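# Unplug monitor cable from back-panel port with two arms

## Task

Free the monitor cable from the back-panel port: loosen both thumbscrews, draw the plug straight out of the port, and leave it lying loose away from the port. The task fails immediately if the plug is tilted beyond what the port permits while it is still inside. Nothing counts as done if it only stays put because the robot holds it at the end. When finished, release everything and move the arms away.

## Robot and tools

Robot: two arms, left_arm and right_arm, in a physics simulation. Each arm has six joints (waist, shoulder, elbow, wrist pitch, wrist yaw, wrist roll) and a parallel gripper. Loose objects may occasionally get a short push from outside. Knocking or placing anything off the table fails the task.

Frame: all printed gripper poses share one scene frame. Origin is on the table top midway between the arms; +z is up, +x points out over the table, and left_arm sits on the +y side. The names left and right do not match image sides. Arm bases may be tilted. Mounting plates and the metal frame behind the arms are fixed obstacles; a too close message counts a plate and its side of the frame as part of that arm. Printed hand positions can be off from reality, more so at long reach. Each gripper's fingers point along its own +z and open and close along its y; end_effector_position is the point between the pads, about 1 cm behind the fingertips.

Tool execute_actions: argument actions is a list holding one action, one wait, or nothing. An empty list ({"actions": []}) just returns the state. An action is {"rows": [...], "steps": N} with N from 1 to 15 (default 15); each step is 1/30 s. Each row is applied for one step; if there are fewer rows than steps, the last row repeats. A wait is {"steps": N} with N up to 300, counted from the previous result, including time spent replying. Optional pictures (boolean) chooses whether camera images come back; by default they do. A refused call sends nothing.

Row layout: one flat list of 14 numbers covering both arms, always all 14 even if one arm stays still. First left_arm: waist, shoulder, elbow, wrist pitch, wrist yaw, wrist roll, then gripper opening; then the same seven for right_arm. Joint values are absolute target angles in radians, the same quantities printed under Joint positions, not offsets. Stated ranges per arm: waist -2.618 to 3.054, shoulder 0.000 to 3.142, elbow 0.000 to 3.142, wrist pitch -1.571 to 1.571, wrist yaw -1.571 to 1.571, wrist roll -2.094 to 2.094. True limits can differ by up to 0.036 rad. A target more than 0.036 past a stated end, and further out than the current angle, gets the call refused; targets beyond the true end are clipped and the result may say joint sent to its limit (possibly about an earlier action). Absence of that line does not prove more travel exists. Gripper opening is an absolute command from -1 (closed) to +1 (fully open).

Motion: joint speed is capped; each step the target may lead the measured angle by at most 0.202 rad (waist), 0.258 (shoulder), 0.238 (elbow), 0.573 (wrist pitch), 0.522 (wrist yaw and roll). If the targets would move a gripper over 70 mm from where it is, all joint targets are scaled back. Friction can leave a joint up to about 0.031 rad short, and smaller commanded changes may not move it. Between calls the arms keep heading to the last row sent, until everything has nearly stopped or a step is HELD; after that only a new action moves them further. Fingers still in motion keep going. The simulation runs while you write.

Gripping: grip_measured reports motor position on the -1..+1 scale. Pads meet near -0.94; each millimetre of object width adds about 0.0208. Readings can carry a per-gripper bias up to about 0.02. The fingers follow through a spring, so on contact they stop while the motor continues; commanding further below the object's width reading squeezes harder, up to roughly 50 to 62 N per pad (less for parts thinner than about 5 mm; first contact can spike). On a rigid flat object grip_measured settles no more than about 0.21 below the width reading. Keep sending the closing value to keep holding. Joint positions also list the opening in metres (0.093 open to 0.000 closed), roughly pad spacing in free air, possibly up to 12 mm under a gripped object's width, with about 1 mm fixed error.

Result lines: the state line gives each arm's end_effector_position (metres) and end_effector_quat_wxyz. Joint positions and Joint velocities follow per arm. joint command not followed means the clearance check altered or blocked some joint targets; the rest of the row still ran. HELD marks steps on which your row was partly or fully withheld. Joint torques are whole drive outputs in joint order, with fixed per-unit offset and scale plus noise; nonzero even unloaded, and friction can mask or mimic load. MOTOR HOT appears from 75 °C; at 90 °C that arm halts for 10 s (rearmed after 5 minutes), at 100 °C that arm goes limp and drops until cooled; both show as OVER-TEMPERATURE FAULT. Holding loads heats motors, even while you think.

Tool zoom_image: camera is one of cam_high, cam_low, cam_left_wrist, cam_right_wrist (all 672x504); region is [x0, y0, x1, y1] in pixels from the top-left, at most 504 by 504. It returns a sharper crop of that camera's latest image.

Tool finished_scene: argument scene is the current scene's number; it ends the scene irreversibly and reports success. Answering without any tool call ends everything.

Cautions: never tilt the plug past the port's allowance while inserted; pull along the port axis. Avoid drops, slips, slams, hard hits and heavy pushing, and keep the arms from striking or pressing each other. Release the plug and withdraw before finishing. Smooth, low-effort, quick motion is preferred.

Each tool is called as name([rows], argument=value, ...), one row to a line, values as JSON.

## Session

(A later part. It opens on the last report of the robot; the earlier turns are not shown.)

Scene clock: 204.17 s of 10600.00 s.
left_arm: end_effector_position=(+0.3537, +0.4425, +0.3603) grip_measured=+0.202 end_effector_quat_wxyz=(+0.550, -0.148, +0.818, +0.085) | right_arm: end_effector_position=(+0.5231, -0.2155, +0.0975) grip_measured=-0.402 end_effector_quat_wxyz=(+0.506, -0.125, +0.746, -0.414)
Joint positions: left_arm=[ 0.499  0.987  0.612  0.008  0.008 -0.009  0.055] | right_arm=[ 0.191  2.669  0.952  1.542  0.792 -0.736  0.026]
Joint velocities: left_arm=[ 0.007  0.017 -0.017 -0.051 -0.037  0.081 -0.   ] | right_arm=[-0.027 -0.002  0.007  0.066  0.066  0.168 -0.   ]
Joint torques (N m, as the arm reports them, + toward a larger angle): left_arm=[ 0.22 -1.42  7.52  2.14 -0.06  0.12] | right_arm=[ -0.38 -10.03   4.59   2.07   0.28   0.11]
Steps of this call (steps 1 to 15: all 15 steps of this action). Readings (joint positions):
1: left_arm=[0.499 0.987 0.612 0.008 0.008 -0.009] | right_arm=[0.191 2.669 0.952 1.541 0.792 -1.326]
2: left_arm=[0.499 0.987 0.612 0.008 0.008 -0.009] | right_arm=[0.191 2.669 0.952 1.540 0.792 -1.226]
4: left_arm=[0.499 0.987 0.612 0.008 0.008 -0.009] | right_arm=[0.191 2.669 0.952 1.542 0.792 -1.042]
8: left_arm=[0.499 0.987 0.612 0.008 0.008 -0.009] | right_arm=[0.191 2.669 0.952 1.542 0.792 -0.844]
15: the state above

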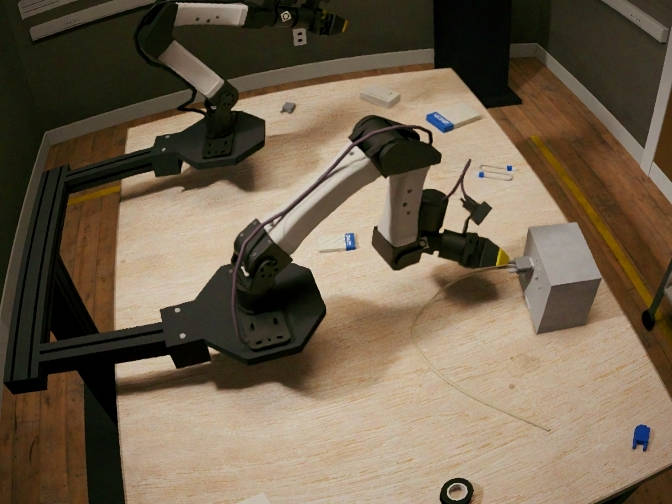

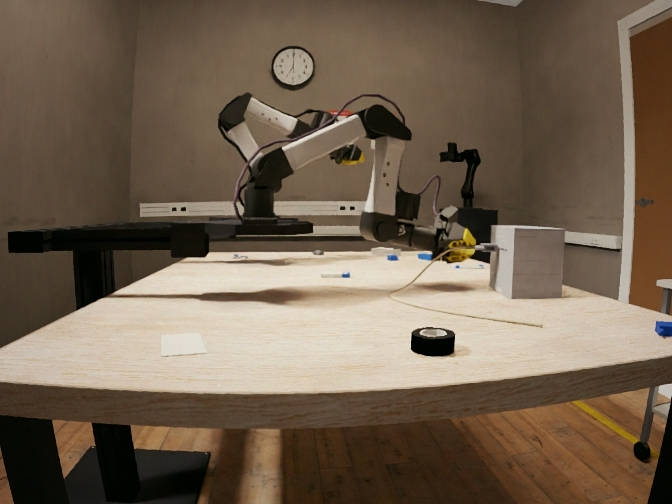

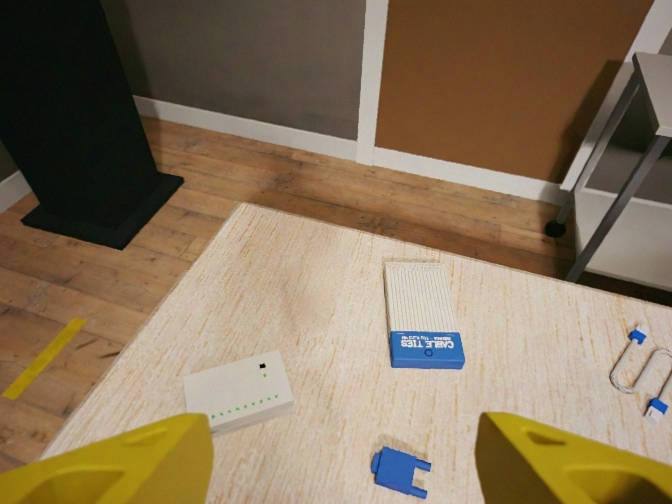

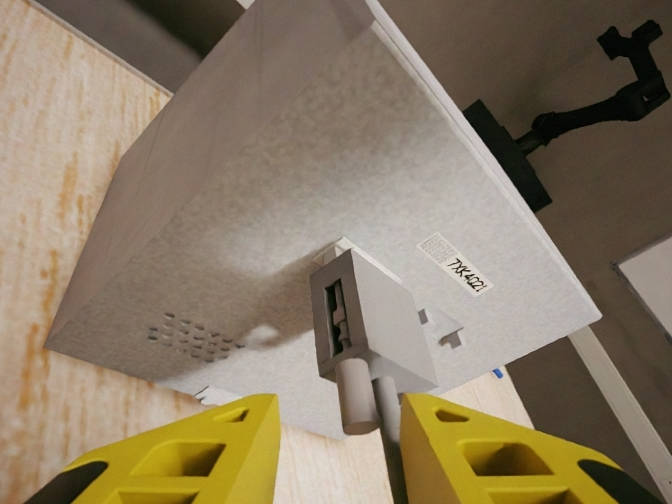

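execute_actions([
  {"rows":[[0.5,1,0.6,0,0,0,0.2,0.171,2.687,0.99,1.55,0.8,-1.4,-0.4]]},
], pictures=false)

execute_actions([
  {"rows":[[0.5,1,0.6,0,0,0,0.2,0.18,2.67,0.98,1.55,0.8,-1.4,-0.65],[0.5,1,0.6,0,0,0,0.2,0.18,2.67,0.98,1.55,0.8,-0.62,-0.65]]},
])

execute_actions([
  {"rows":[[0.5,1,0.6,0,0,0,0.2,0.18,2.67,0.98,1.55,0.8,-0.65,-0.93],[0.5,1,0.6,0,0,0,0.2,0.18,2.67,0.98,1.55,0.8,-2,-0.93]]},
])

execute_actions([
  {"rows":[[0.5,1,0.6,0,0,0,0.2,0.18,2.67,0.98,1.55,0.8,-1.85,-0.65],[0.5,1,0.6,0,0,0,0.2,0.18,2.67,0.98,1.55,0.8,-0.5,-0.65]]},
], pictures=false)

execute_actions([
  {"rows":[[0.5,1,0.6,0,0,0,0.2,0.18,2.67,0.98,1.55,0.8,-0.65,-0.93],[0.5,1,0.6,0,0,0,0.2,0.18,2.67,0.98,1.55,0.8,-1.85,-0.93]]},
], pictures=false)

Scene clock: 211.37 s of 10600.00 s.
left_arm: end_effector_position=(+0.3537, +0.4425, +0.3603) grip_measured=+0.202 end_effector_quat_wxyz=(+0.550, -0.148, +0.818, +0.085) | right_arm: end_effector_position=(+0.5281, -0.2216, +0.1001) grip_measured=-0.402 end_effector_quat_wxyz=(+0.354, -0.339, +0.672, -0.555)
Joint positions: left_arm=[ 0.499  0.987  0.612  0.008  0.008 -0.009  0.055] | right_arm=[ 0.176  2.673  0.973  1.543  0.793 -1.368  0.026]
Joint velocities: left_arm=[-0.012 -0.002 -0.007 -0.022 -0.051  0.037  0.001] | right_arm=[ 0.017 -0.002  0.007  0.037 -0.022 -0.198  0.   ]
Joint torques (N m, as the arm reports them, + toward a larger angle): left_arm=[ 0.23 -1.38  7.49  2.14 -0.08  0.11] | right_arm=[-0.67 -9.17  5.41  2.03  0.2  -0.06]
Steps of this call (steps 1 to 30: the robot went on to your last target; steps 31 to 90: nothing new was sent; then 3.70 s passed at rest; steps 91 to 105: all 15 steps of this action). Readings (joint positions):
91: left_arm=[0.499 0.987 0.612 0.008 0.008 -0.009] | right_arm=[0.190 2.669 0.955 1.543 0.793 -0.792]
92: left_arm=[0.499 0.987 0.612 0.008 0.008 -0.009] | right_arm=[0.187 2.671 0.962 1.543 0.793 -0.894]
94: left_arm=[0.499 0.987 0.612 0.008 0.008 -0.009] | right_arm=[0.181 2.673 0.971 1.543 0.793 -1.073]
98: left_arm=[0.499 0.987 0.612 0.008 0.008 -0.009] | right_arm=[0.176 2.673 0.973 1.543 0.793 -1.265]
105: the state above

Scene clock: 211.87 s of 10600.00 s.
left_arm: end_effector_position=(+0.3537, +0.4425, +0.3603) grip_measured=+0.202 end_effector_quat_wxyz=(+0.550, -0.148, +0.818, +0.085) | right_arm: end_effector_position=(+0.5281, -0.2216, +0.1003) grip_measured=-0.649 end_effector_quat_wxyz=(+0.523, -0.088, +0.747, -0.400)
Joint positions: left_arm=[ 0.499  0.987  0.612  0.008  0.008 -0.009  0.055] | right_arm=[ 0.176  2.673  0.973  1.545  0.793 -0.668  0.014]
Joint velocities: left_arm=[ 0.002 -0.002 -0.007  0.007 -0.066 -0.051 -0.001] | right_arm=[-0.002 -0.022 -0.007  0.037 -0.007  0.256 -0.   ]
Joint torques (N m, as the arm reports them, + toward a larger angle): left_arm=[ 0.21 -1.34  7.45  2.16 -0.11  0.13] | right_arm=[  0.23 -10.36   4.53   1.93   0.23   0.12]
Steps of this call (steps 1 to 15: all 15 steps of this action). Readings (joint positions):
1: left_arm=[0.499 0.987 0.612 0.008 0.008 -0.009] | right_arm=[0.176 2.673 0.973 1.543 0.793 -1.374]
2: left_arm=[0.499 0.987 0.612 0.008 0.008 -0.009] | right_arm=[0.176 2.673 0.973 1.542 0.793 -1.291]
4: left_arm=[0.499 0.987 0.612 0.008 0.008 -0.009] | right_arm=[0.176 2.673 0.973 1.542 0.793 -1.091]
8: left_arm=[0.499 0.987 0.612 0.008 0.008 -0.009] | right_arm=[0.176 2.673 0.973 1.542 0.793 -0.817]
15: the state above

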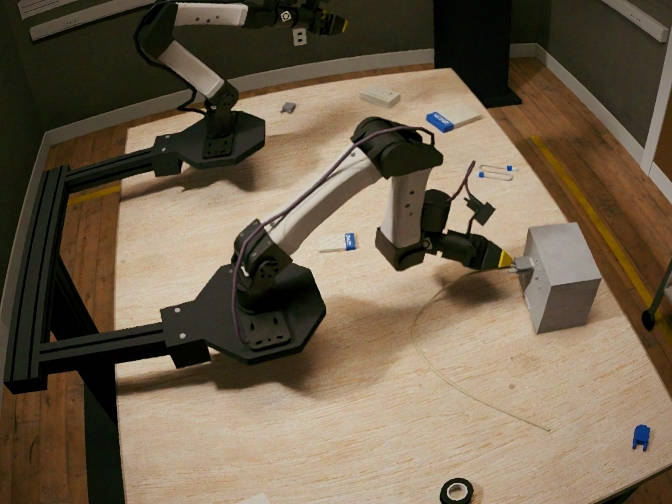

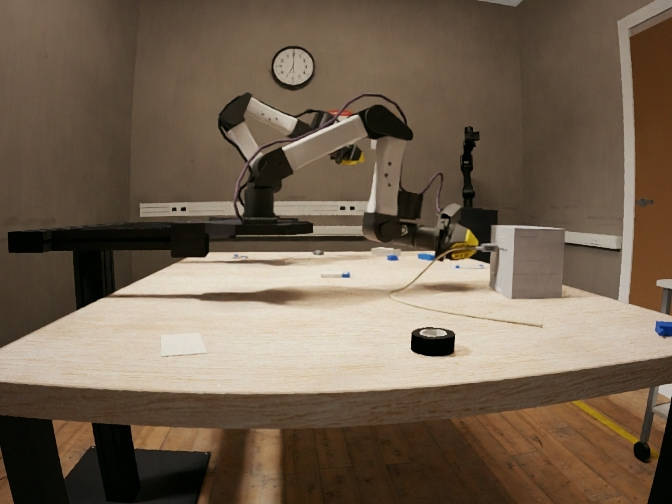

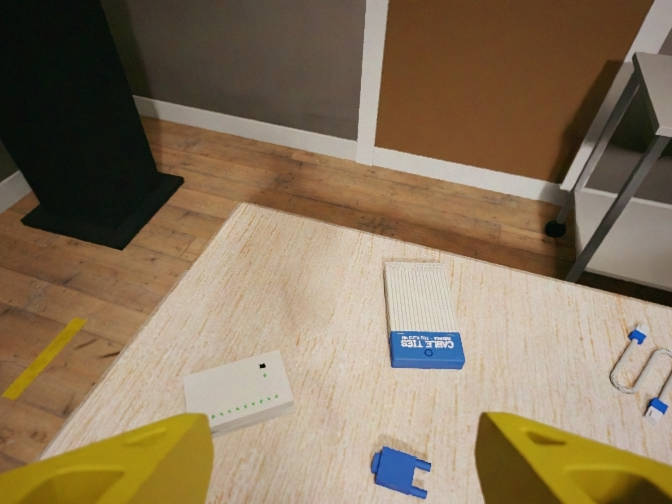

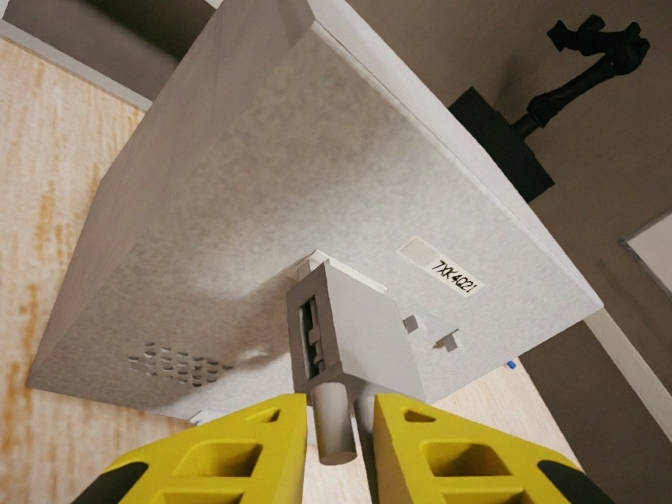

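Scene clock: 212.37 s of 10600.00 s.
left_arm: end_effector_position=(+0.3537, +0.4425, +0.3603) grip_measured=+0.202 end_effector_quat_wxyz=(+0.550, -0.148, +0.818, +0.085) | right_arm: end_effector_position=(+0.5282, -0.2202, +0.1002) grip_measured=-0.918 end_effector_quat_wxyz=(+0.217, -0.486, +0.574, -0.622)
Joint positions: left_arm=[ 0.499  0.987  0.612  0.008  0.008 -0.009  0.055] | right_arm=[ 0.179  2.673  0.973  1.544  0.793 -1.835  0.001]
Joint velocities: left_arm=[ 0.002  0.007 -0.007 -0.007  0.051  0.081 -0.002] | right_arm=[ 0.017 -0.007  0.007 -0.037  0.022 -0.945 -0.   ]
Joint torques (N m, as the arm reports them, + toward a larger angle): left_arm=[ 0.27 -1.36  7.55  2.15 -0.07  0.13] | right_arm=[ -0.19 -10.46   4.52   2.08   0.22  -0.23]
Steps of this call (steps 1 to 15: all 15 steps of this action). Readings (joint positions):
1: left_arm=[0.499 0.987 0.612 0.008 0.008 -0.009] | right_arm=[0.176 2.673 0.973 1.545 0.793 -0.665]
2: left_arm=[0.499 0.987 0.612 0.008 0.008 -0.009] | right_arm=[0.177 2.673 0.973 1.545 0.790 -0.750]
4: left_arm=[0.499 0.987 0.612 0.008 0.008 -0.009] | right_arm=[0.177 2.673 0.973 1.545 0.790 -0.951]
8: left_arm=[0.499 0.987 0.612 0.008 0.008 -0.009] | right_arm=[0.177 2.673 0.973 1.547 0.788 -1.346]
15: the state above

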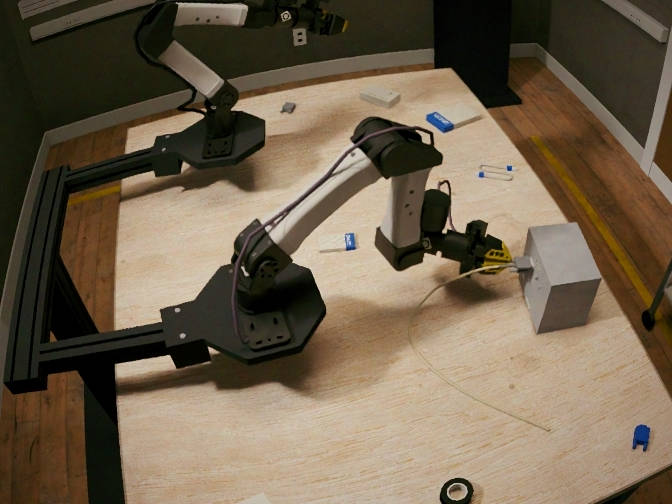

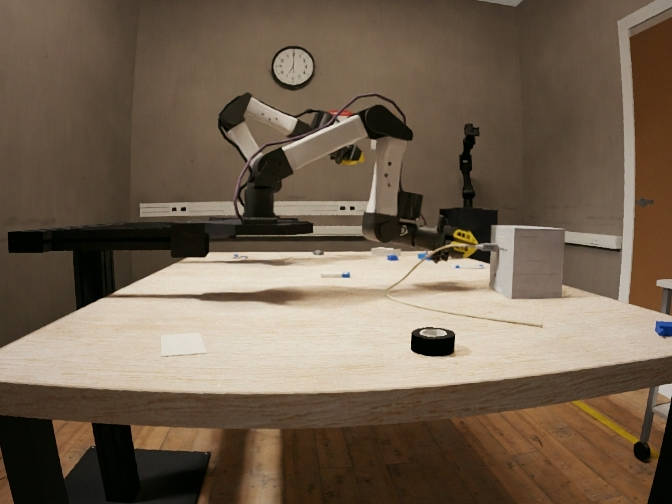

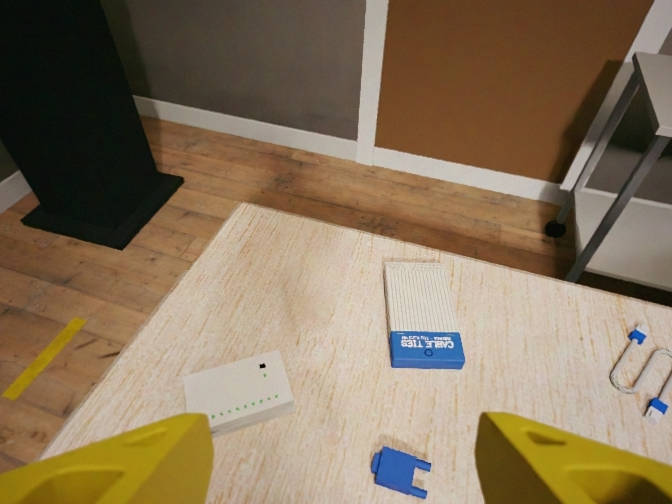

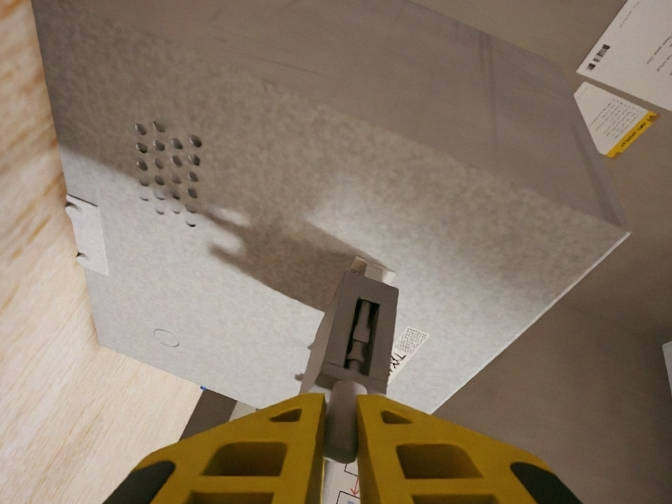

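Scene clock: 212.87 s of 10600.00 s.
left_arm: end_effector_position=(+0.3537, +0.4425, +0.3603) grip_measured=+0.202 end_effector_quat_wxyz=(+0.550, -0.148, +0.818, +0.085) | right_arm: end_effector_position=(+0.5279, -0.2202, +0.0995) grip_measured=-0.652 end_effector_quat_wxyz=(+0.525, -0.085, +0.749, -0.396)
Joint positions: left_arm=[ 0.499  0.987  0.612  0.008  0.008 -0.009  0.055] | right_arm=[ 0.179  2.673  0.973  1.54   0.794 -0.655  0.014]
Joint velocities: left_arm=[-0.002  0.007 -0.002 -0.125 -0.081 -0.051 -0.001] | right_arm=[-0.007 -0.012 -0.012 -0.007 -0.022  0.93  -0.   ]
Joint torques (N m, as the arm reports them, + toward a larger angle): left_arm=[ 0.25 -1.33  7.55  2.14 -0.1   0.11] | right_arm=[  0.02 -10.7    4.18   2.05   0.24   0.1 ]
Steps of this call (steps 1 to 15: all 15 steps of this action). Readings (joint positions):
1: left_arm=[0.499 0.987 0.612 0.008 0.008 -0.009] | right_arm=[0.179 2.673 0.973 1.542 0.794 -1.841]
2: left_arm=[0.499 0.987 0.612 0.008 0.008 -0.009] | right_arm=[0.179 2.673 0.973 1.537 0.794 -1.757]
4: left_arm=[0.499 0.987 0.612 0.008 0.008 -0.009] | right_arm=[0.179 2.673 0.973 1.539 0.794 -1.556]
8: left_arm=[0.499 0.987 0.612 0.008 0.008 -0.009] | right_arm=[0.179 2.673 0.973 1.539 0.794 -1.157]
15: the state above

Scene clock: 213.37 s of 10600.00 s.
left_arm: end_effector_position=(+0.3537, +0.4425, +0.3603) grip_measured=+0.202 end_effector_quat_wxyz=(+0.550, -0.148, +0.818, +0.085) | right_arm: end_effector_position=(+0.5279, -0.2201, +0.1008) grip_measured=-0.918 end_effector_quat_wxyz=(+0.251, -0.452, +0.600, -0.610)
Joint positions: left_arm=[ 0.499  0.987  0.612  0.008  0.008 -0.009  0.055] | right_arm=[ 0.18   2.673  0.973  1.547  0.797 -1.726  0.001]
Joint velocities: left_arm=[ 0.002  0.002 -0.012 -0.066 -0.037  0.081 -0.   ] | right_arm=[ 0.002 -0.017  0.002 -0.022  0.037 -0.652  0.   ]
Joint torques (N m, as the arm reports them, + toward a larger angle): left_arm=[ 0.28 -1.42  7.45  2.15 -0.05  0.12] | right_arm=[ -0.04 -10.36   4.52   2.01   0.16  -0.23]
Steps of this call (steps 1 to 15: all 15 steps of this action). Readings (joint positions):
1: left_arm=[0.499 0.987 0.612 0.008 0.008 -0.009] | right_arm=[0.179 2.673 0.973 1.542 0.794 -0.649]
2: left_arm=[0.499 0.987 0.612 0.008 0.008 -0.009] | right_arm=[0.179 2.673 0.973 1.543 0.795 -0.733]
4: left_arm=[0.499 0.987 0.612 0.008 0.008 -0.009] | right_arm=[0.179 2.673 0.973 1.545 0.795 -0.935]
8: left_arm=[0.499 0.987 0.612 0.008 0.008 -0.009] | right_arm=[0.179 2.673 0.973 1.549 0.795 -1.332]
15: the state above

Clean. Repeating (4 strokes done on the second screw, about 25 needed).

execute_actions([
  {"rows":[[0.5,1,0.6,0,0,0,0.2,0.18,2.67,0.98,1.55,0.8,-1.85,-0.65],[0.5,1,0.6,0,0,0,0.2,0.18,2.67,0.98,1.55,0.8,-0.4,-0.65]]},
], pictures=false)

execute_actions([
  {"rows":[[0.5,1,0.6,0,0,0,0.2,0.18,2.67,0.98,1.55,0.8,-0.6,-0.93],[0.5,1,0.6,0,0,0,0.2,0.18,2.67,0.98,1.55,0.8,-2.08,-0.93]]},
], pictures=false)

execute_actions([
  {"rows":[[0.5,1,0.6,0,0,0,0.2,0.18,2.67,0.98,1.55,0.8,-1.85,-0.65],[0.5,1,0.6,0,0,0,0.2,0.18,2.67,0.98,1.55,0.8,-0.4,-0.65]]},
], pictures=false)

execute_actions([
  {"rows":[[0.5,1,0.6,0,0,0,0.2,0.18,2.67,0.98,1.55,0.8,-0.6,-0.93],[0.5,1,0.6,0,0,0,0.2,0.18,2.67,0.98,1.55,0.8,-2.08,-0.93]]},
], pictures=false)

execute_actions([
  {"rows":[[0.5,1,0.6,0,0,0,0.2,0.18,2.67,0.98,1.55,0.8,-1.85,-0.65],[0.5,1,0.6,0,0,0,0.2,0.18,2.67,0.98,1.55,0.8,-0.4,-0.65]]},
], pictures=false)

execute_actions([
  {"rows":[[0.5,1,0.6,0,0,0,0.2,0.18,2.67,0.98,1.55,0.8,-0.6,-0.93],[0.5,1,0.6,0,0,0,0.2,0.18,2.67,0.98,1.55,0.8,-2.08,-0.93]]},
], pictures=false)

execute_actions([
  {"rows":[[0.5,1,0.6,0,0,0,0.2,0.18,2.67,0.98,1.55,0.8,-1.85,-0.65],[0.5,1,0.6,0,0,0,0.2,0.18,2.67,0.98,1.55,0.8,-0.4,-0.65]]},
], pictures=false)

execute_actions([
  {"rows":[[0.5,1,0.6,0,0,0,0.2,0.18,2.67,0.98,1.55,0.8,-0.6,-0.93],[0.5,1,0.6,0,0,0,0.2,0.18,2.67,0.98,1.55,0.8,-2.08,-0.93]]},
], pictures=false)

execute_actions([
  {"rows":[[0.5,1,0.6,0,0,0,0.2,0.18,2.67,0.98,1.55,0.8,-1.85,-0.65],[0.5,1,0.6,0,0,0,0.2,0.18,2.67,0.98,1.55,0.8,-0.4,-0.65]]},
], pictures=false)

execute_actions([
  {"rows":[[0.5,1,0.6,0,0,0,0.2,0.18,2.67,0.98,1.55,0.8,-0.6,-0.93],[0.5,1,0.6,0,0,0,0.2,0.18,2.67,0.98,1.55,0.8,-2.08,-0.93]]},
], pictures=false)

execute_actions([
  {"rows":[[0.5,1,0.6,0,0,0,0.2,0.18,2.67,0.98,1.55,0.8,-1.85,-0.65],[0.5,1,0.6,0,0,0,0.2,0.18,2.67,0.98,1.55,0.8,-0.4,-0.65]]},
], pictures=false)

execute_actions([
  {"rows":[[0.5,1,0.6,0,0,0,0.2,0.18,2.67,0.98,1.55,0.8,-0.6,-0.93],[0.5,1,0.6,0,0,0,0.2,0.18,2.67,0.98,1.55,0.8,-2.08,-0.93]]},
], pictures=false)

execute_actions([
  {"rows":[[0.5,1,0.6,0,0,0,0.2,0.18,2.67,0.98,1.55,0.8,-1.85,-0.65],[0.5,1,0.6,0,0,0,0.2,0.18,2.67,0.98,1.55,0.8,-0.4,-0.65]]},
], pictures=false)

execute_actions([
  {"rows":[[0.5,1,0.6,0,0,0,0.2,0.18,2.67,0.98,1.55,0.8,-0.6,-0.93],[0.5,1,0.6,0,0,0,0.2,0.18,2.67,0.98,1.55,0.8,-2.08,-0.93]]},
], pictures=false)

execute_actions([
  {"rows":[[0.5,1,0.6,0,0,0,0.2,0.18,2.67,0.98,1.55,0.8,-1.85,-0.65],[0.5,1,0.6,0,0,0,0.2,0.18,2.67,0.98,1.55,0.8,-0.4,-0.65]]},
], pictures=false)

execute_actions([
  {"rows":[[0.5,1,0.6,0,0,0,0.2,0.18,2.67,0.98,1.55,0.8,-0.6,-0.93],[0.5,1,0.6,0,0,0,0.2,0.18,2.67,0.98,1.55,0.8,-1.85,-0.93]]},
])

Scene clock: 237.87 s of 10600.00 s.
left_arm: end_effector_position=(+0.3537, +0.4425, +0.3603) grip_measured=+0.202 end_effector_quat_wxyz=(+0.550, -0.148, +0.818, +0.085) | right_arm: end_effector_position=(+0.5276, -0.2196, +0.1002) grip_measured=-0.652 end_effector_quat_wxyz=(+0.539, -0.059, +0.750, -0.379)
Joint positions: left_arm=[ 0.499  0.987  0.612  0.008  0.008 -0.009  0.055] | right_arm=[ 0.182  2.673  0.973  1.543  0.799 -0.588  0.014]
Joint velocities: left_arm=[-0.012  0.012  0.022  0.007  0.022 -0.066  0.   ] | right_arm=[-0.017 -0.012 -0.012  0.125 -0.081  1.165 -0.001]
Joint torques (N m, as the arm reports them, + toward a larger angle): left_arm=[ 0.34 -1.45  7.49  2.15 -0.09  0.14] | right_arm=[ -0.1  -10.28   4.42   2.03   0.19   0.05]
Steps of this call (steps 1 to 30: the robot went on to your last target; steps 31 to 90: nothing new was sent; then 21.00 s passed at rest; steps 91 to 105: all 15 steps of this action). Readings (joint positions):
91: left_arm=[0.499 0.987 0.612 0.008 0.008 -0.009] | right_arm=[0.182 2.673 0.973 1.545 0.799 -1.829]
92: left_arm=[0.499 0.987 0.612 0.008 0.008 -0.009] | right_arm=[0.182 2.673 0.973 1.540 0.799 -1.746]
94: left_arm=[0.499 0.987 0.612 0.008 0.008 -0.009] | right_arm=[0.182 2.673 0.973 1.540 0.799 -1.546]
98: left_arm=[0.499 0.987 0.612 0.008 0.008 -0.009] | right_arm=[0.182 2.673 0.973 1.541 0.799 -1.147]
105: the state above

Scene clock: 238.37 s of 10600.00 s.
left_arm: end_effector_position=(+0.3537, +0.4425, +0.3603) grip_measured=+0.202 end_effector_quat_wxyz=(+0.550, -0.148, +0.818, +0.085) | right_arm: end_effector_position=(+0.5277, -0.2188, +0.1010) grip_measured=-0.919 end_effector_quat_wxyz=(-0.211, +0.490, -0.570, +0.625)
Joint positions: left_arm=[ 0.499  0.987  0.612  0.008  0.008 -0.009  0.055] | right_arm=[ 0.183  2.673  0.973  1.547  0.799 -1.854  0.001]
Joint velocities: left_arm=[-0.002  0.012 -0.012 -0.022 -0.022 -0.037 -0.   ] | right_arm=[-0.007 -0.002 -0.002 -0.051  0.051 -1.414 -0.   ]
Joint torques (N m, as the arm reports them, + toward a larger angle): left_arm=[ 0.22 -1.47  7.51  2.14 -0.08  0.12] | right_arm=[ -0.66 -10.47   4.76   2.05   0.11  -0.23]
Steps of this call (steps 1 to 15: all 15 steps of this action). Readings (joint positions):
1: left_arm=[0.499 0.987 0.612 0.008 0.008 -0.009] | right_arm=[0.182 2.673 0.973 1.545 0.799 -0.583]
2: left_arm=[0.499 0.987 0.612 0.008 0.008 -0.009] | right_arm=[0.182 2.673 0.973 1.547 0.799 -0.668]
4: left_arm=[0.499 0.987 0.612 0.008 0.008 -0.009] | right_arm=[0.182 2.673 0.973 1.548 0.798 -0.869]
8: left_arm=[0.499 0.987 0.612 0.008 0.008 -0.009] | right_arm=[0.182 2.673 0.973 1.551 0.797 -1.267]
15: the state above

Scene clock: 238.87 s of 10600.00 s.
left_arm: end_effector_position=(+0.3537, +0.4425, +0.3603) grip_measured=+0.202 end_effector_quat_wxyz=(+0.550, -0.148, +0.818, +0.085) | right_arm: end_effector_position=(+0.5276, -0.2186, +0.0999) grip_measured=-0.652 end_effector_quat_wxyz=(+0.536, -0.065, +0.750, -0.382)
Joint positions: left_arm=[ 0.499  0.987  0.612  0.008  0.008 -0.009  0.055] | right_arm=[ 0.184  2.673  0.973  1.542  0.798 -0.601  0.014]
Joint velocities: left_arm=[-0.007 -0.002  0.002  0.022 -0.007  0.051  0.   ] | right_arm=[ 0.017 -0.007  0.002  0.022  0.007  1.311  0.001]
Joint torques (N m, as the arm reports them, + toward a larger angle): left_arm=[ 0.25 -1.33  7.55  2.14 -0.1   0.12] | right_arm=[ -0.33 -10.19   4.49   2.05   0.11   0.  ]
Steps of this call (steps 1 to 15: all 15 steps of this action). Readings (joint positions):
1: left_arm=[0.499 0.987 0.612 0.008 0.008 -0.009] | right_arm=[0.184 2.673 0.973 1.544 0.799 -1.861]
2: left_arm=[0.499 0.987 0.612 0.008 0.008 -0.009] | right_arm=[0.184 2.673 0.973 1.539 0.798 -1.777]
4: left_arm=[0.499 0.987 0.612 0.008 0.008 -0.009] | right_arm=[0.184 2.673 0.973 1.540 0.798 -1.576]
8: left_arm=[0.499 0.987 0.612 0.008 0.008 -0.009] | right_arm=[0.184 2.673 0.973 1.540 0.798 -1.177]
15: the state above

Scene clock: 239.37 s of 10600.00 s.
left_arm: end_effector_position=(+0.3537, +0.4425, +0.3603) grip_measured=+0.202 end_effector_quat_wxyz=(+0.550, -0.148, +0.818, +0.085) | right_arm: end_effector_position=(+0.5275, -0.2188, +0.1013) grip_measured=-0.919 end_effector_quat_wxyz=(-0.210, +0.491, -0.569, +0.626)
Joint positions: left_arm=[ 0.499  0.987  0.612  0.008  0.008 -0.009  0.055] | right_arm=[ 0.184  2.673  0.973  1.549  0.801 -1.859  0.001]
Joint velocities: left_arm=[-0.017  0.007  0.002 -0.037 -0.051 -0.081  0.   ] | right_arm=[-0.012  0.022  0.002 -0.11   0.051 -1.355  0.   ]
Joint torques (N m, as the arm reports them, + toward a larger angle): left_arm=[ 0.2  -1.39  7.53  2.15 -0.11  0.14] | right_arm=[ -0.63 -10.25   4.42   2.01   0.11  -0.25]
Steps of this call (steps 1 to 15: all 15 steps of this action). Readings (joint positions):
1: left_arm=[0.499 0.987 0.612 0.008 0.008 -0.009] | right_arm=[0.184 2.673 0.973 1.543 0.799 -0.593]
2: left_arm=[0.499 0.987 0.612 0.008 0.008 -0.009] | right_arm=[0.183 2.673 0.973 1.545 0.800 -0.677]
4: left_arm=[0.499 0.987 0.612 0.008 0.008 -0.009] | right_arm=[0.183 2.673 0.973 1.545 0.799 -0.878]
8: left_arm=[0.499 0.987 0.612 0.008 0.008 -0.009] | right_arm=[0.183 2.673 0.973 1.552 0.799 -1.276]
15: the state above

Scene clock: 239.87 s of 10600.00 s.
left_arm: end_effector_position=(+0.3537, +0.4425, +0.3603) grip_measured=+0.202 end_effector_quat_wxyz=(+0.550, -0.148, +0.818, +0.085) | right_arm: end_effector_position=(+0.5274, -0.2188, +0.1001) grip_measured=-0.652 end_effector_quat_wxyz=(+0.536, -0.064, +0.750, -0.383)
Joint positions: left_arm=[ 0.499  0.987  0.612  0.008  0.008 -0.009  0.055] | right_arm=[ 0.184  2.673  0.973  1.542  0.801 -0.602  0.014]
Joint velocities: left_arm=[ 0.002 -0.007 -0.007 -0.022  0.007 -0.051 -0.   ] | right_arm=[-0.007  0.012  0.007 -0.022 -0.022  1.341  0.   ]
Joint torques (N m, as the arm reports them, + toward a larger angle): left_arm=[ 0.31 -1.4   7.53  2.15 -0.09  0.11] | right_arm=[ -0.59 -10.79   4.38   2.13   0.13   0.06]
Steps of this call (steps 1 to 15: all 15 steps of this action). Readings (joint positions):
1: left_arm=[0.499 0.987 0.612 0.008 0.008 -0.009] | right_arm=[0.184 2.673 0.973 1.545 0.801 -1.864]
2: left_arm=[0.499 0.987 0.612 0.008 0.008 -0.009] | right_arm=[0.184 2.673 0.973 1.539 0.801 -1.780]
4: left_arm=[0.499 0.987 0.612 0.008 0.008 -0.009] | right_arm=[0.184 2.673 0.973 1.540 0.801 -1.580]
8: left_arm=[0.499 0.987 0.612 0.008 0.008 -0.009] | right_arm=[0.184 2.673 0.973 1.541 0.801 -1.181]
15: the state above

Scene clock: 240.37 s of 10600.00 s.
left_arm: end_effector_position=(+0.3537, +0.4425, +0.3603) grip_measured=+0.202 end_effector_quat_wxyz=(+0.550, -0.148, +0.818, +0.085) | right_arm: end_effector_position=(+0.5273, -0.2191, +0.1015) grip_measured=-0.919 end_effector_quat_wxyz=(-0.209, +0.490, -0.569, +0.626)
Joint positions: left_arm=[ 0.499  0.987  0.612  0.008  0.008 -0.009  0.055] | right_arm=[ 0.185  2.673  0.973  1.55   0.805 -1.86   0.001]
Joint velocities: left_arm=[ 0.017  0.007  0.002 -0.007 -0.007 -0.022  0.   ] | right_arm=[-0.012  0.002  0.007 -0.022  0.022 -1.326  0.   ]
Joint torques (N m, as the arm reports them, + toward a larger angle): left_arm=[ 0.16 -1.41  7.43  2.15 -0.08  0.11] | right_arm=[ -0.63 -10.61   4.31   2.11   0.    -0.18]
Steps of this call (steps 1 to 15: all 15 steps of this action). Readings (joint positions):
1: left_arm=[0.499 0.987 0.612 0.008 0.008 -0.009] | right_arm=[0.184 2.673 0.973 1.543 0.801 -0.594]
2: left_arm=[0.499 0.987 0.612 0.008 0.008 -0.009] | right_arm=[0.184 2.673 0.973 1.545 0.802 -0.679]
4: left_arm=[0.499 0.987 0.612 0.008 0.008 -0.009] | right_arm=[0.184 2.673 0.973 1.546 0.801 -0.880]
8: left_arm=[0.499 0.987 0.612 0.008 0.008 -0.009] | right_arm=[0.184 2.673 0.973 1.552 0.802 -1.277]
15: the state above

Scene clock: 240.87 s of 10600.00 s.
left_arm: end_effector_position=(+0.3537, +0.4425, +0.3603) grip_measured=+0.202 end_effector_quat_wxyz=(+0.550, -0.148, +0.818, +0.085) | right_arm: end_effector_position=(+0.5272, -0.2187, +0.1000) grip_measured=-0.652 end_effector_quat_wxyz=(+0.535, -0.064, +0.750, -0.384)
Joint positions: left_arm=[ 0.499  0.987  0.612  0.008  0.008 -0.009  0.055] | right_arm=[ 0.185  2.673  0.973  1.542  0.803 -0.602  0.014]
Joint velocities: left_arm=[-0.017 -0.002  0.017  0.022 -0.051  0.051 -0.   ] | right_arm=[-0.007  0.012  0.007  0.037  0.037  1.37   0.   ]
Joint torques (N m, as the arm reports them, + toward a larger angle): left_arm=[ 0.36 -1.5   7.37  2.13 -0.07  0.13] | right_arm=[ -0.45 -10.38   4.52   2.03   0.2    0.11]
Steps of this call (steps 1 to 15: all 15 steps of this action). Readings (joint positions):
1: left_arm=[0.499 0.987 0.612 0.008 0.008 -0.009] | right_arm=[0.185 2.673 0.973 1.546 0.804 -1.866]
2: left_arm=[0.499 0.987 0.612 0.008 0.008 -0.009] | right_arm=[0.185 2.673 0.973 1.540 0.803 -1.781]
4: left_arm=[0.499 0.987 0.612 0.008 0.008 -0.009] | right_arm=[0.185 2.673 0.973 1.540 0.803 -1.581]
8: left_arm=[0.499 0.987 0.612 0.008 0.008 -0.009] | right_arm=[0.185 2.673 0.973 1.541 0.803 -1.182]
15: the state above

Scene clock: 241.37 s of 10600.00 s.
left_arm: end_effector_position=(+0.3537, +0.4425, +0.3603) grip_measured=+0.202 end_effector_quat_wxyz=(+0.550, -0.148, +0.818, +0.085) | right_arm: end_effector_position=(+0.5273, -0.2191, +0.1015) grip_measured=-0.919 end_effector_quat_wxyz=(-0.209, +0.490, -0.569, +0.627)
Joint positions: left_arm=[ 0.499  0.987  0.612  0.008  0.008 -0.009  0.055] | right_arm=[ 0.185  2.673  0.973  1.55   0.805 -1.86   0.001]
Joint velocities: left_arm=[-0.022  0.007 -0.017 -0.007 -0.051 -0.051 -0.001] | right_arm=[-0.012 -0.017 -0.002 -0.051  0.007 -1.385  0.001]
Joint torques (N m, as the arm reports them, + toward a larger angle): left_arm=[ 0.19 -1.31  7.51  2.18 -0.1   0.13] | right_arm=[ -0.24 -10.26   4.41   2.03   0.05  -0.27]
Steps of this call (steps 1 to 15: all 15 steps of this action). Readings (joint positions):
1: left_arm=[0.499 0.987 0.612 0.008 0.008 -0.009] | right_arm=[0.185 2.673 0.973 1.543 0.803 -0.595]
2: left_arm=[0.499 0.987 0.612 0.008 0.008 -0.009] | right_arm=[0.185 2.673 0.973 1.545 0.804 -0.679]
4: left_arm=[0.499 0.987 0.612 0.008 0.008 -0.009] | right_arm=[0.185 2.673 0.973 1.546 0.804 -0.880]
8: left_arm=[0.499 0.987 0.612 0.008 0.008 -0.009] | right_arm=[0.185 2.673 0.973 1.553 0.804 -1.278]
15: the state above

Scene clock: 241.87 s of 10600.00 s.
left_arm: end_effector_position=(+0.3537, +0.4425, +0.3603) grip_measured=+0.202 end_effector_quat_wxyz=(+0.550, -0.148, +0.818, +0.085) | right_arm: end_effector_position=(+0.5272, -0.2189, +0.1000) grip_measured=-0.652 end_effector_quat_wxyz=(+0.535, -0.064, +0.750, -0.384)
Joint positions: left_arm=[ 0.499  0.987  0.612  0.008  0.008 -0.009  0.055] | right_arm=[ 0.185  2.673  0.973  1.542  0.803 -0.602  0.014]
Joint velocities: left_arm=[-0.002  0.002 -0.007  0.007  0.051  0.022 -0.   ] | right_arm=[ 0.002 -0.017 -0.002  0.037 -0.037  1.311  0.   ]
Joint torques (N m, as the arm reports them, + toward a larger angle): left_arm=[ 0.26 -1.43  7.61  2.15 -0.09  0.15] | right_arm=[ -0.39 -10.22   4.38   2.07   0.19   0.07]
Steps of this call (steps 1 to 15: all 15 steps of this action). Readings (joint positions):
1: left_arm=[0.499 0.987 0.612 0.008 0.008 -0.009] | right_arm=[0.185 2.673 0.973 1.546 0.804 -1.866]
2: left_arm=[0.499 0.987 0.612 0.008 0.008 -0.009] | right_arm=[0.185 2.673 0.973 1.539 0.803 -1.782]
4: left_arm=[0.499 0.987 0.612 0.008 0.008 -0.009] | right_arm=[0.185 2.673 0.973 1.540 0.803 -1.581]
8: left_arm=[0.499 0.987 0.612 0.008 0.008 -0.009] | right_arm=[0.185 2.673 0.973 1.541 0.803 -1.182]
15: the state above

Scene clock: 242.37 s of 10600.00 s.
left_arm: end_effector_position=(+0.3537, +0.4425, +0.3603) grip_measured=+0.202 end_effector_quat_wxyz=(+0.550, -0.148, +0.818, +0.085) | right_arm: end_effector_position=(+0.5272, -0.2194, +0.1016) grip_measured=-0.919 end_effector_quat_wxyz=(-0.209, +0.490, -0.569, +0.627)
Joint positions: left_arm=[ 0.499  0.987  0.612  0.008  0.008 -0.009  0.055] | right_arm=[ 0.184  2.673  0.973  1.55   0.805 -1.86   0.001]
Joint velocities: left_arm=[-0.002 -0.002  0.012 -0.066 -0.022  0.022 -0.001] | right_arm=[ 0.007  0.007  0.007 -0.11  -0.066 -1.326  0.   ]
Joint torques (N m, as the arm reports them, + toward a larger angle): left_arm=[ 0.34 -1.42  7.64  2.18 -0.07  0.14] | right_arm=[ -0.61 -10.59   4.62   1.95   0.17  -0.17]
Steps of this call (steps 1 to 15: all 15 steps of this action). Readings (joint positions):
1: left_arm=[0.499 0.987 0.612 0.008 0.008 -0.009] | right_arm=[0.185 2.673 0.973 1.543 0.803 -0.594]
2: left_arm=[0.499 0.987 0.612 0.008 0.008 -0.009] | right_arm=[0.184 2.673 0.973 1.545 0.804 -0.679]
4: left_arm=[0.499 0.987 0.612 0.008 0.008 -0.009] | right_arm=[0.184 2.673 0.973 1.546 0.804 -0.880]
8: left_arm=[0.499 0.987 0.612 0.008 0.008 -0.009] | right_arm=[0.184 2.673 0.973 1.553 0.805 -1.278]
15: the state above

Scene clock: 242.87 s of 10600.00 s.
left_arm: end_effector_position=(+0.3537, +0.4425, +0.3603) grip_measured=+0.202 end_effector_quat_wxyz=(+0.550, -0.148, +0.818, +0.085) | right_arm: end_effector_position=(+0.5271, -0.2190, +0.1000) grip_measured=-0.652 end_effector_quat_wxyz=(+0.535, -0.064, +0.750, -0.384)
Joint positions: left_arm=[ 0.499  0.987  0.612  0.008  0.008 -0.009  0.055] | right_arm=[ 0.185  2.673  0.973  1.542  0.804 -0.602  0.014]
Joint velocities: left_arm=[-0.002  0.012 -0.037  0.037  0.081  0.051  0.001] | right_arm=[ 0.002  0.007  0.002  0.051 -0.037  1.355 -0.   ]
Joint torques (N m, as the arm reports them, + toward a larger angle): left_arm=[ 0.25 -1.42  7.62  2.13 -0.08  0.12] | right_arm=[ -0.45 -10.41   4.39   2.     0.11  -0.03]
Steps of this call (steps 1 to 15: all 15 steps of this action). Readings (joint positions):
1: left_arm=[0.499 0.987 0.612 0.008 0.008 -0.009] | right_arm=[0.185 2.673 0.973 1.546 0.805 -1.866]
2: left_arm=[0.499 0.987 0.612 0.008 0.008 -0.009] | right_arm=[0.185 2.673 0.973 1.539 0.804 -1.781]
4: left_arm=[0.499 0.987 0.612 0.008 0.008 -0.009] | right_arm=[0.185 2.673 0.973 1.540 0.804 -1.581]
8: left_arm=[0.499 0.987 0.612 0.008 0.008 -0.009] | right_arm=[0.185 2.673 0.973 1.541 0.804 -1.182]
15: the state above

Scene clock: 243.37 s of 10600.00 s.
left_arm: end_effector_position=(+0.3537, +0.4425, +0.3603) grip_measured=+0.202 end_effector_quat_wxyz=(+0.550, -0.148, +0.818, +0.085) | right_arm: end_effector_position=(+0.5272, -0.2193, +0.1017) grip_measured=-0.919 end_effector_quat_wxyz=(-0.209, +0.489, -0.569, +0.627)
Joint positions: left_arm=[ 0.499  0.987  0.612  0.008  0.008 -0.009  0.055] | right_arm=[ 0.185  2.673  0.973  1.55   0.806 -1.859  0.001]
Joint velocities: left_arm=[-0.002  0.002 -0.002 -0.037  0.051  0.022 -0.002] | right_arm=[ 0.037 -0.002  0.012 -0.095  0.037 -1.355 -0.   ]
Joint torques (N m, as the arm reports them, + toward a larger angle): left_arm=[ 0.26 -1.34  7.6   2.13 -0.08  0.12] | right_arm=[ -0.35 -10.29   4.18   2.03   0.    -0.23]
Steps of this call (steps 1 to 15: all 15 steps of this action). Readings (joint positions):
1: left_arm=[0.499 0.987 0.612 0.008 0.008 -0.009] | right_arm=[0.185 2.673 0.973 1.542 0.804 -0.594]
2: left_arm=[0.499 0.987 0.612 0.008 0.008 -0.009] | right_arm=[0.184 2.673 0.973 1.545 0.805 -0.679]
4: left_arm=[0.499 0.987 0.612 0.008 0.008 -0.009] | right_arm=[0.184 2.673 0.973 1.546 0.805 -0.880]
8: left_arm=[0.499 0.987 0.612 0.008 0.008 -0.009] | right_arm=[0.184 2.673 0.973 1.552 0.805 -1.277]
15: the state above

Scene clock: 243.87 s of 10600.00 s.
left_arm: end_effector_position=(+0.3537, +0.4425, +0.3603) grip_measured=+0.202 end_effector_quat_wxyz=(+0.550, -0.148, +0.818, +0.085) | right_arm: end_effector_position=(+0.5270, -0.2191, +0.1000) grip_measured=-0.652 end_effector_quat_wxyz=(+0.535, -0.064, +0.750, -0.384)
Joint positions: left_arm=[ 0.499  0.987  0.612  0.008  0.008 -0.009  0.055] | right_arm=[ 0.185  2.673  0.973  1.542  0.805 -0.602  0.014]
Joint velocities: left_arm=[ 0.012 -0.007 -0.002 -0.037  0.037  0.037 -0.   ] | right_arm=[ 0.022  0.007 -0.007  0.007  0.007  1.311 -0.   ]
Joint torques (N m, as the arm reports them, + toward a larger angle): left_arm=[ 0.15 -1.37  7.54  2.16 -0.1   0.12] | right_arm=[ -0.65 -10.35   4.42   2.06   0.15   0.07]
Steps of this call (steps 1 to 15: all 15 steps of this action). Readings (joint positions):
1: left_arm=[0.499 0.987 0.612 0.008 0.008 -0.009] | right_arm=[0.185 2.673 0.973 1.546 0.806 -1.865]
2: left_arm=[0.499 0.987 0.612 0.008 0.008 -0.009] | right_arm=[0.185 2.673 0.973 1.539 0.805 -1.781]
4: left_arm=[0.499 0.987 0.612 0.008 0.008 -0.009] | right_arm=[0.185 2.673 0.973 1.540 0.805 -1.581]
8: left_arm=[0.499 0.987 0.612 0.008 0.008 -0.009] | right_arm=[0.185 2.673 0.973 1.541 0.805 -1.182]
15: the state above

Scene clock: 244.37 s of 10600.00 s.
left_arm: end_effector_position=(+0.3537, +0.4425, +0.3603) grip_measured=+0.202 end_effector_quat_wxyz=(+0.550, -0.148, +0.818, +0.085) | right_arm: end_effector_position=(+0.5271, -0.2194, +0.1017) grip_measured=-0.919 end_effector_quat_wxyz=(-0.209, +0.489, -0.570, +0.627)
Joint positions: left_arm=[ 0.499  0.987  0.612  0.008  0.008 -0.009  0.055] | right_arm=[ 0.185  2.673  0.973  1.551  0.807 -1.86   0.001]
Joint velocities: left_arm=[-0.007  0.007 -0.002  0.037 -0.007  0.051  0.001] | right_arm=[ 0.002  0.007 -0.012 -0.037 -0.022 -1.341  0.001]
Joint torques (N m, as the arm reports them, + toward a larger angle): left_arm=[ 0.19 -1.5   7.52  2.14 -0.07  0.15] | right_arm=[ -0.6  -10.19   4.23   1.97   0.03  -0.23]
Steps of this call (steps 1 to 15: all 15 steps of this action). Readings (joint positions):
1: left_arm=[0.499 0.987 0.612 0.008 0.008 -0.009] | right_arm=[0.185 2.673 0.973 1.542 0.805 -0.594]
2: left_arm=[0.499 0.987 0.612 0.008 0.008 -0.009] | right_arm=[0.184 2.673 0.973 1.544 0.805 -0.679]
4: left_arm=[0.499 0.987 0.612 0.008 0.008 -0.009] | right_arm=[0.184 2.673 0.973 1.545 0.805 -0.880]
8: left_arm=[0.499 0.987 0.612 0.008 0.008 -0.009] | right_arm=[0.184 2.673 0.973 1.552 0.806 -1.278]
15: the state above

Scene clock: 244.87 s of 10600.00 s.
left_arm: end_effector_position=(+0.3537, +0.4425, +0.3603) grip_measured=+0.202 end_effector_quat_wxyz=(+0.550, -0.148, +0.818, +0.085) | right_arm: end_effector_position=(+0.5270, -0.2194, +0.1000) grip_measured=-0.652 end_effector_quat_wxyz=(+0.534, -0.063, +0.750, -0.384)
Joint positions: left_arm=[ 0.499  0.987  0.612  0.008  0.008 -0.009  0.055] | right_arm=[ 0.184  2.673  0.973  1.542  0.805 -0.602  0.014]
Joint velocities: left_arm=[-0.007  0.002 -0.007 -0.007 -0.095 -0.037 -0.001] | right_arm=[-0.012 -0.012 -0.012  0.037  0.051  1.311  0.   ]
Joint torques (N m, as the arm reports them, + toward a larger angle): left_arm=[ 0.22 -1.5   7.52  2.14 -0.09  0.15] | right_arm=[ -0.51 -10.39   4.22   2.04   0.05   0.06]
Steps of this call (steps 1 to 15: all 15 steps of this action). Readings (joint positions):
1: left_arm=[0.499 0.987 0.612 0.008 0.008 -0.009] | right_arm=[0.185 2.673 0.973 1.547 0.806 -1.865]
2: left_arm=[0.499 0.987 0.612 0.008 0.008 -0.009] | right_arm=[0.185 2.673 0.973 1.540 0.805 -1.781]
4: left_arm=[0.499 0.987 0.612 0.008 0.008 -0.009] | right_arm=[0.184 2.673 0.973 1.540 0.805 -1.581]
8: left_arm=[0.499 0.987 0.612 0.008 0.008 -0.009] | right_arm=[0.184 2.673 0.973 1.541 0.805 -1.182]
15: the state above

Scene clock: 245.37 s of 10600.00 s.
left_arm: end_effector_position=(+0.3537, +0.4425, +0.3603) grip_measured=+0.202 end_effector_quat_wxyz=(+0.550, -0.148, +0.818, +0.085) | right_arm: end_effector_position=(+0.5273, -0.2194, +0.1022) grip_measured=-0.918 end_effector_quat_wxyz=(+0.255, -0.445, +0.604, -0.610)
Joint positions: left_arm=[ 0.499  0.987  0.612  0.008  0.008 -0.009  0.055] | right_arm=[ 0.184  2.673  0.973  1.553  0.806 -1.713  0.001]
Joint velocities: left_arm=[-0.017 -0.002 -0.012 -0.007  0.022 -0.037 -0.001] | right_arm=[ 0.002 -0.002 -0.007  0.066  0.066 -0.799  0.001]
Joint torques (N m, as the arm reports them, + toward a larger angle): left_arm=[ 0.33 -1.45  7.56  2.14 -0.1   0.12] | right_arm=[ -0.53 -10.32   4.56   1.99   0.22  -0.16]
Steps of this call (steps 1 to 15: all 15 steps of this action). Readings (joint positions):
1: left_arm=[0.499 0.987 0.612 0.008 0.008 -0.009] | right_arm=[0.184 2.673 0.973 1.542 0.806 -0.594]
2: left_arm=[0.499 0.987 0.612 0.008 0.008 -0.009] | right_arm=[0.184 2.673 0.973 1.544 0.806 -0.679]
4: left_arm=[0.499 0.987 0.612 0.008 0.008 -0.009] | right_arm=[0.184 2.673 0.973 1.545 0.806 -0.880]
8: left_arm=[0.499 0.987 0.612 0.008 0.008 -0.009] | right_arm=[0.184 2.673 0.973 1.553 0.806 -1.278]
15: the state above

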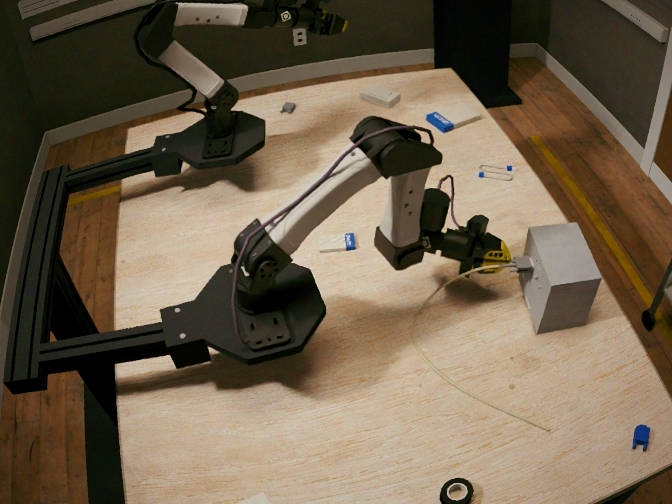

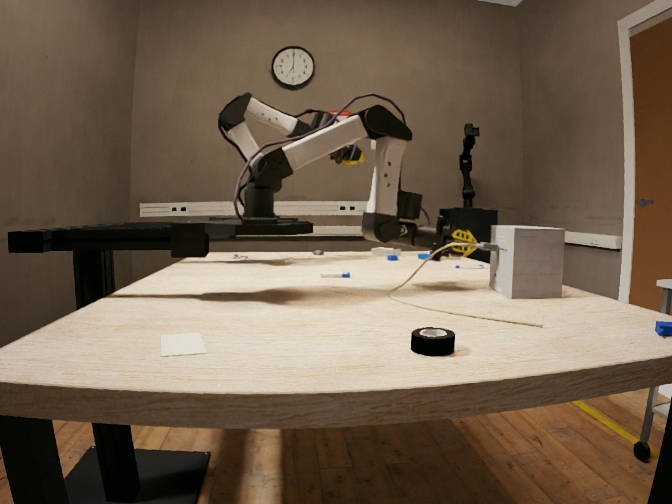

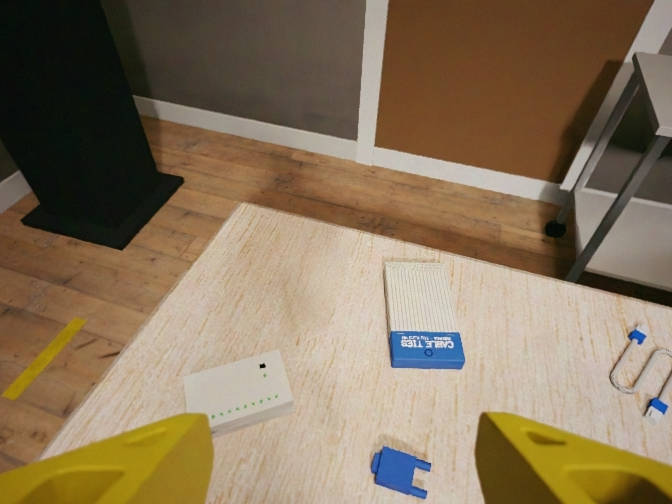

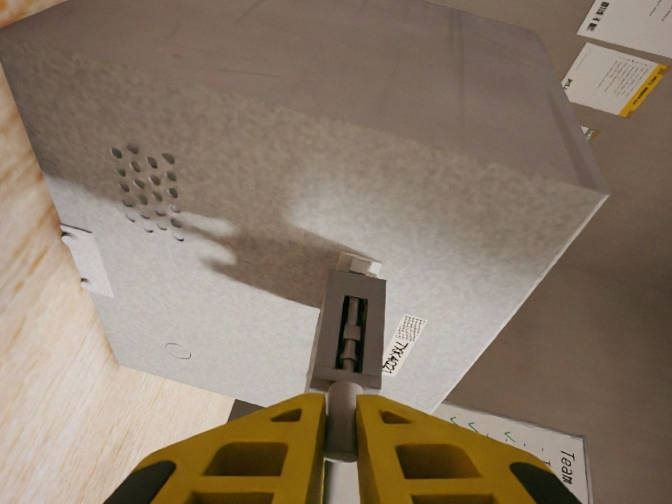

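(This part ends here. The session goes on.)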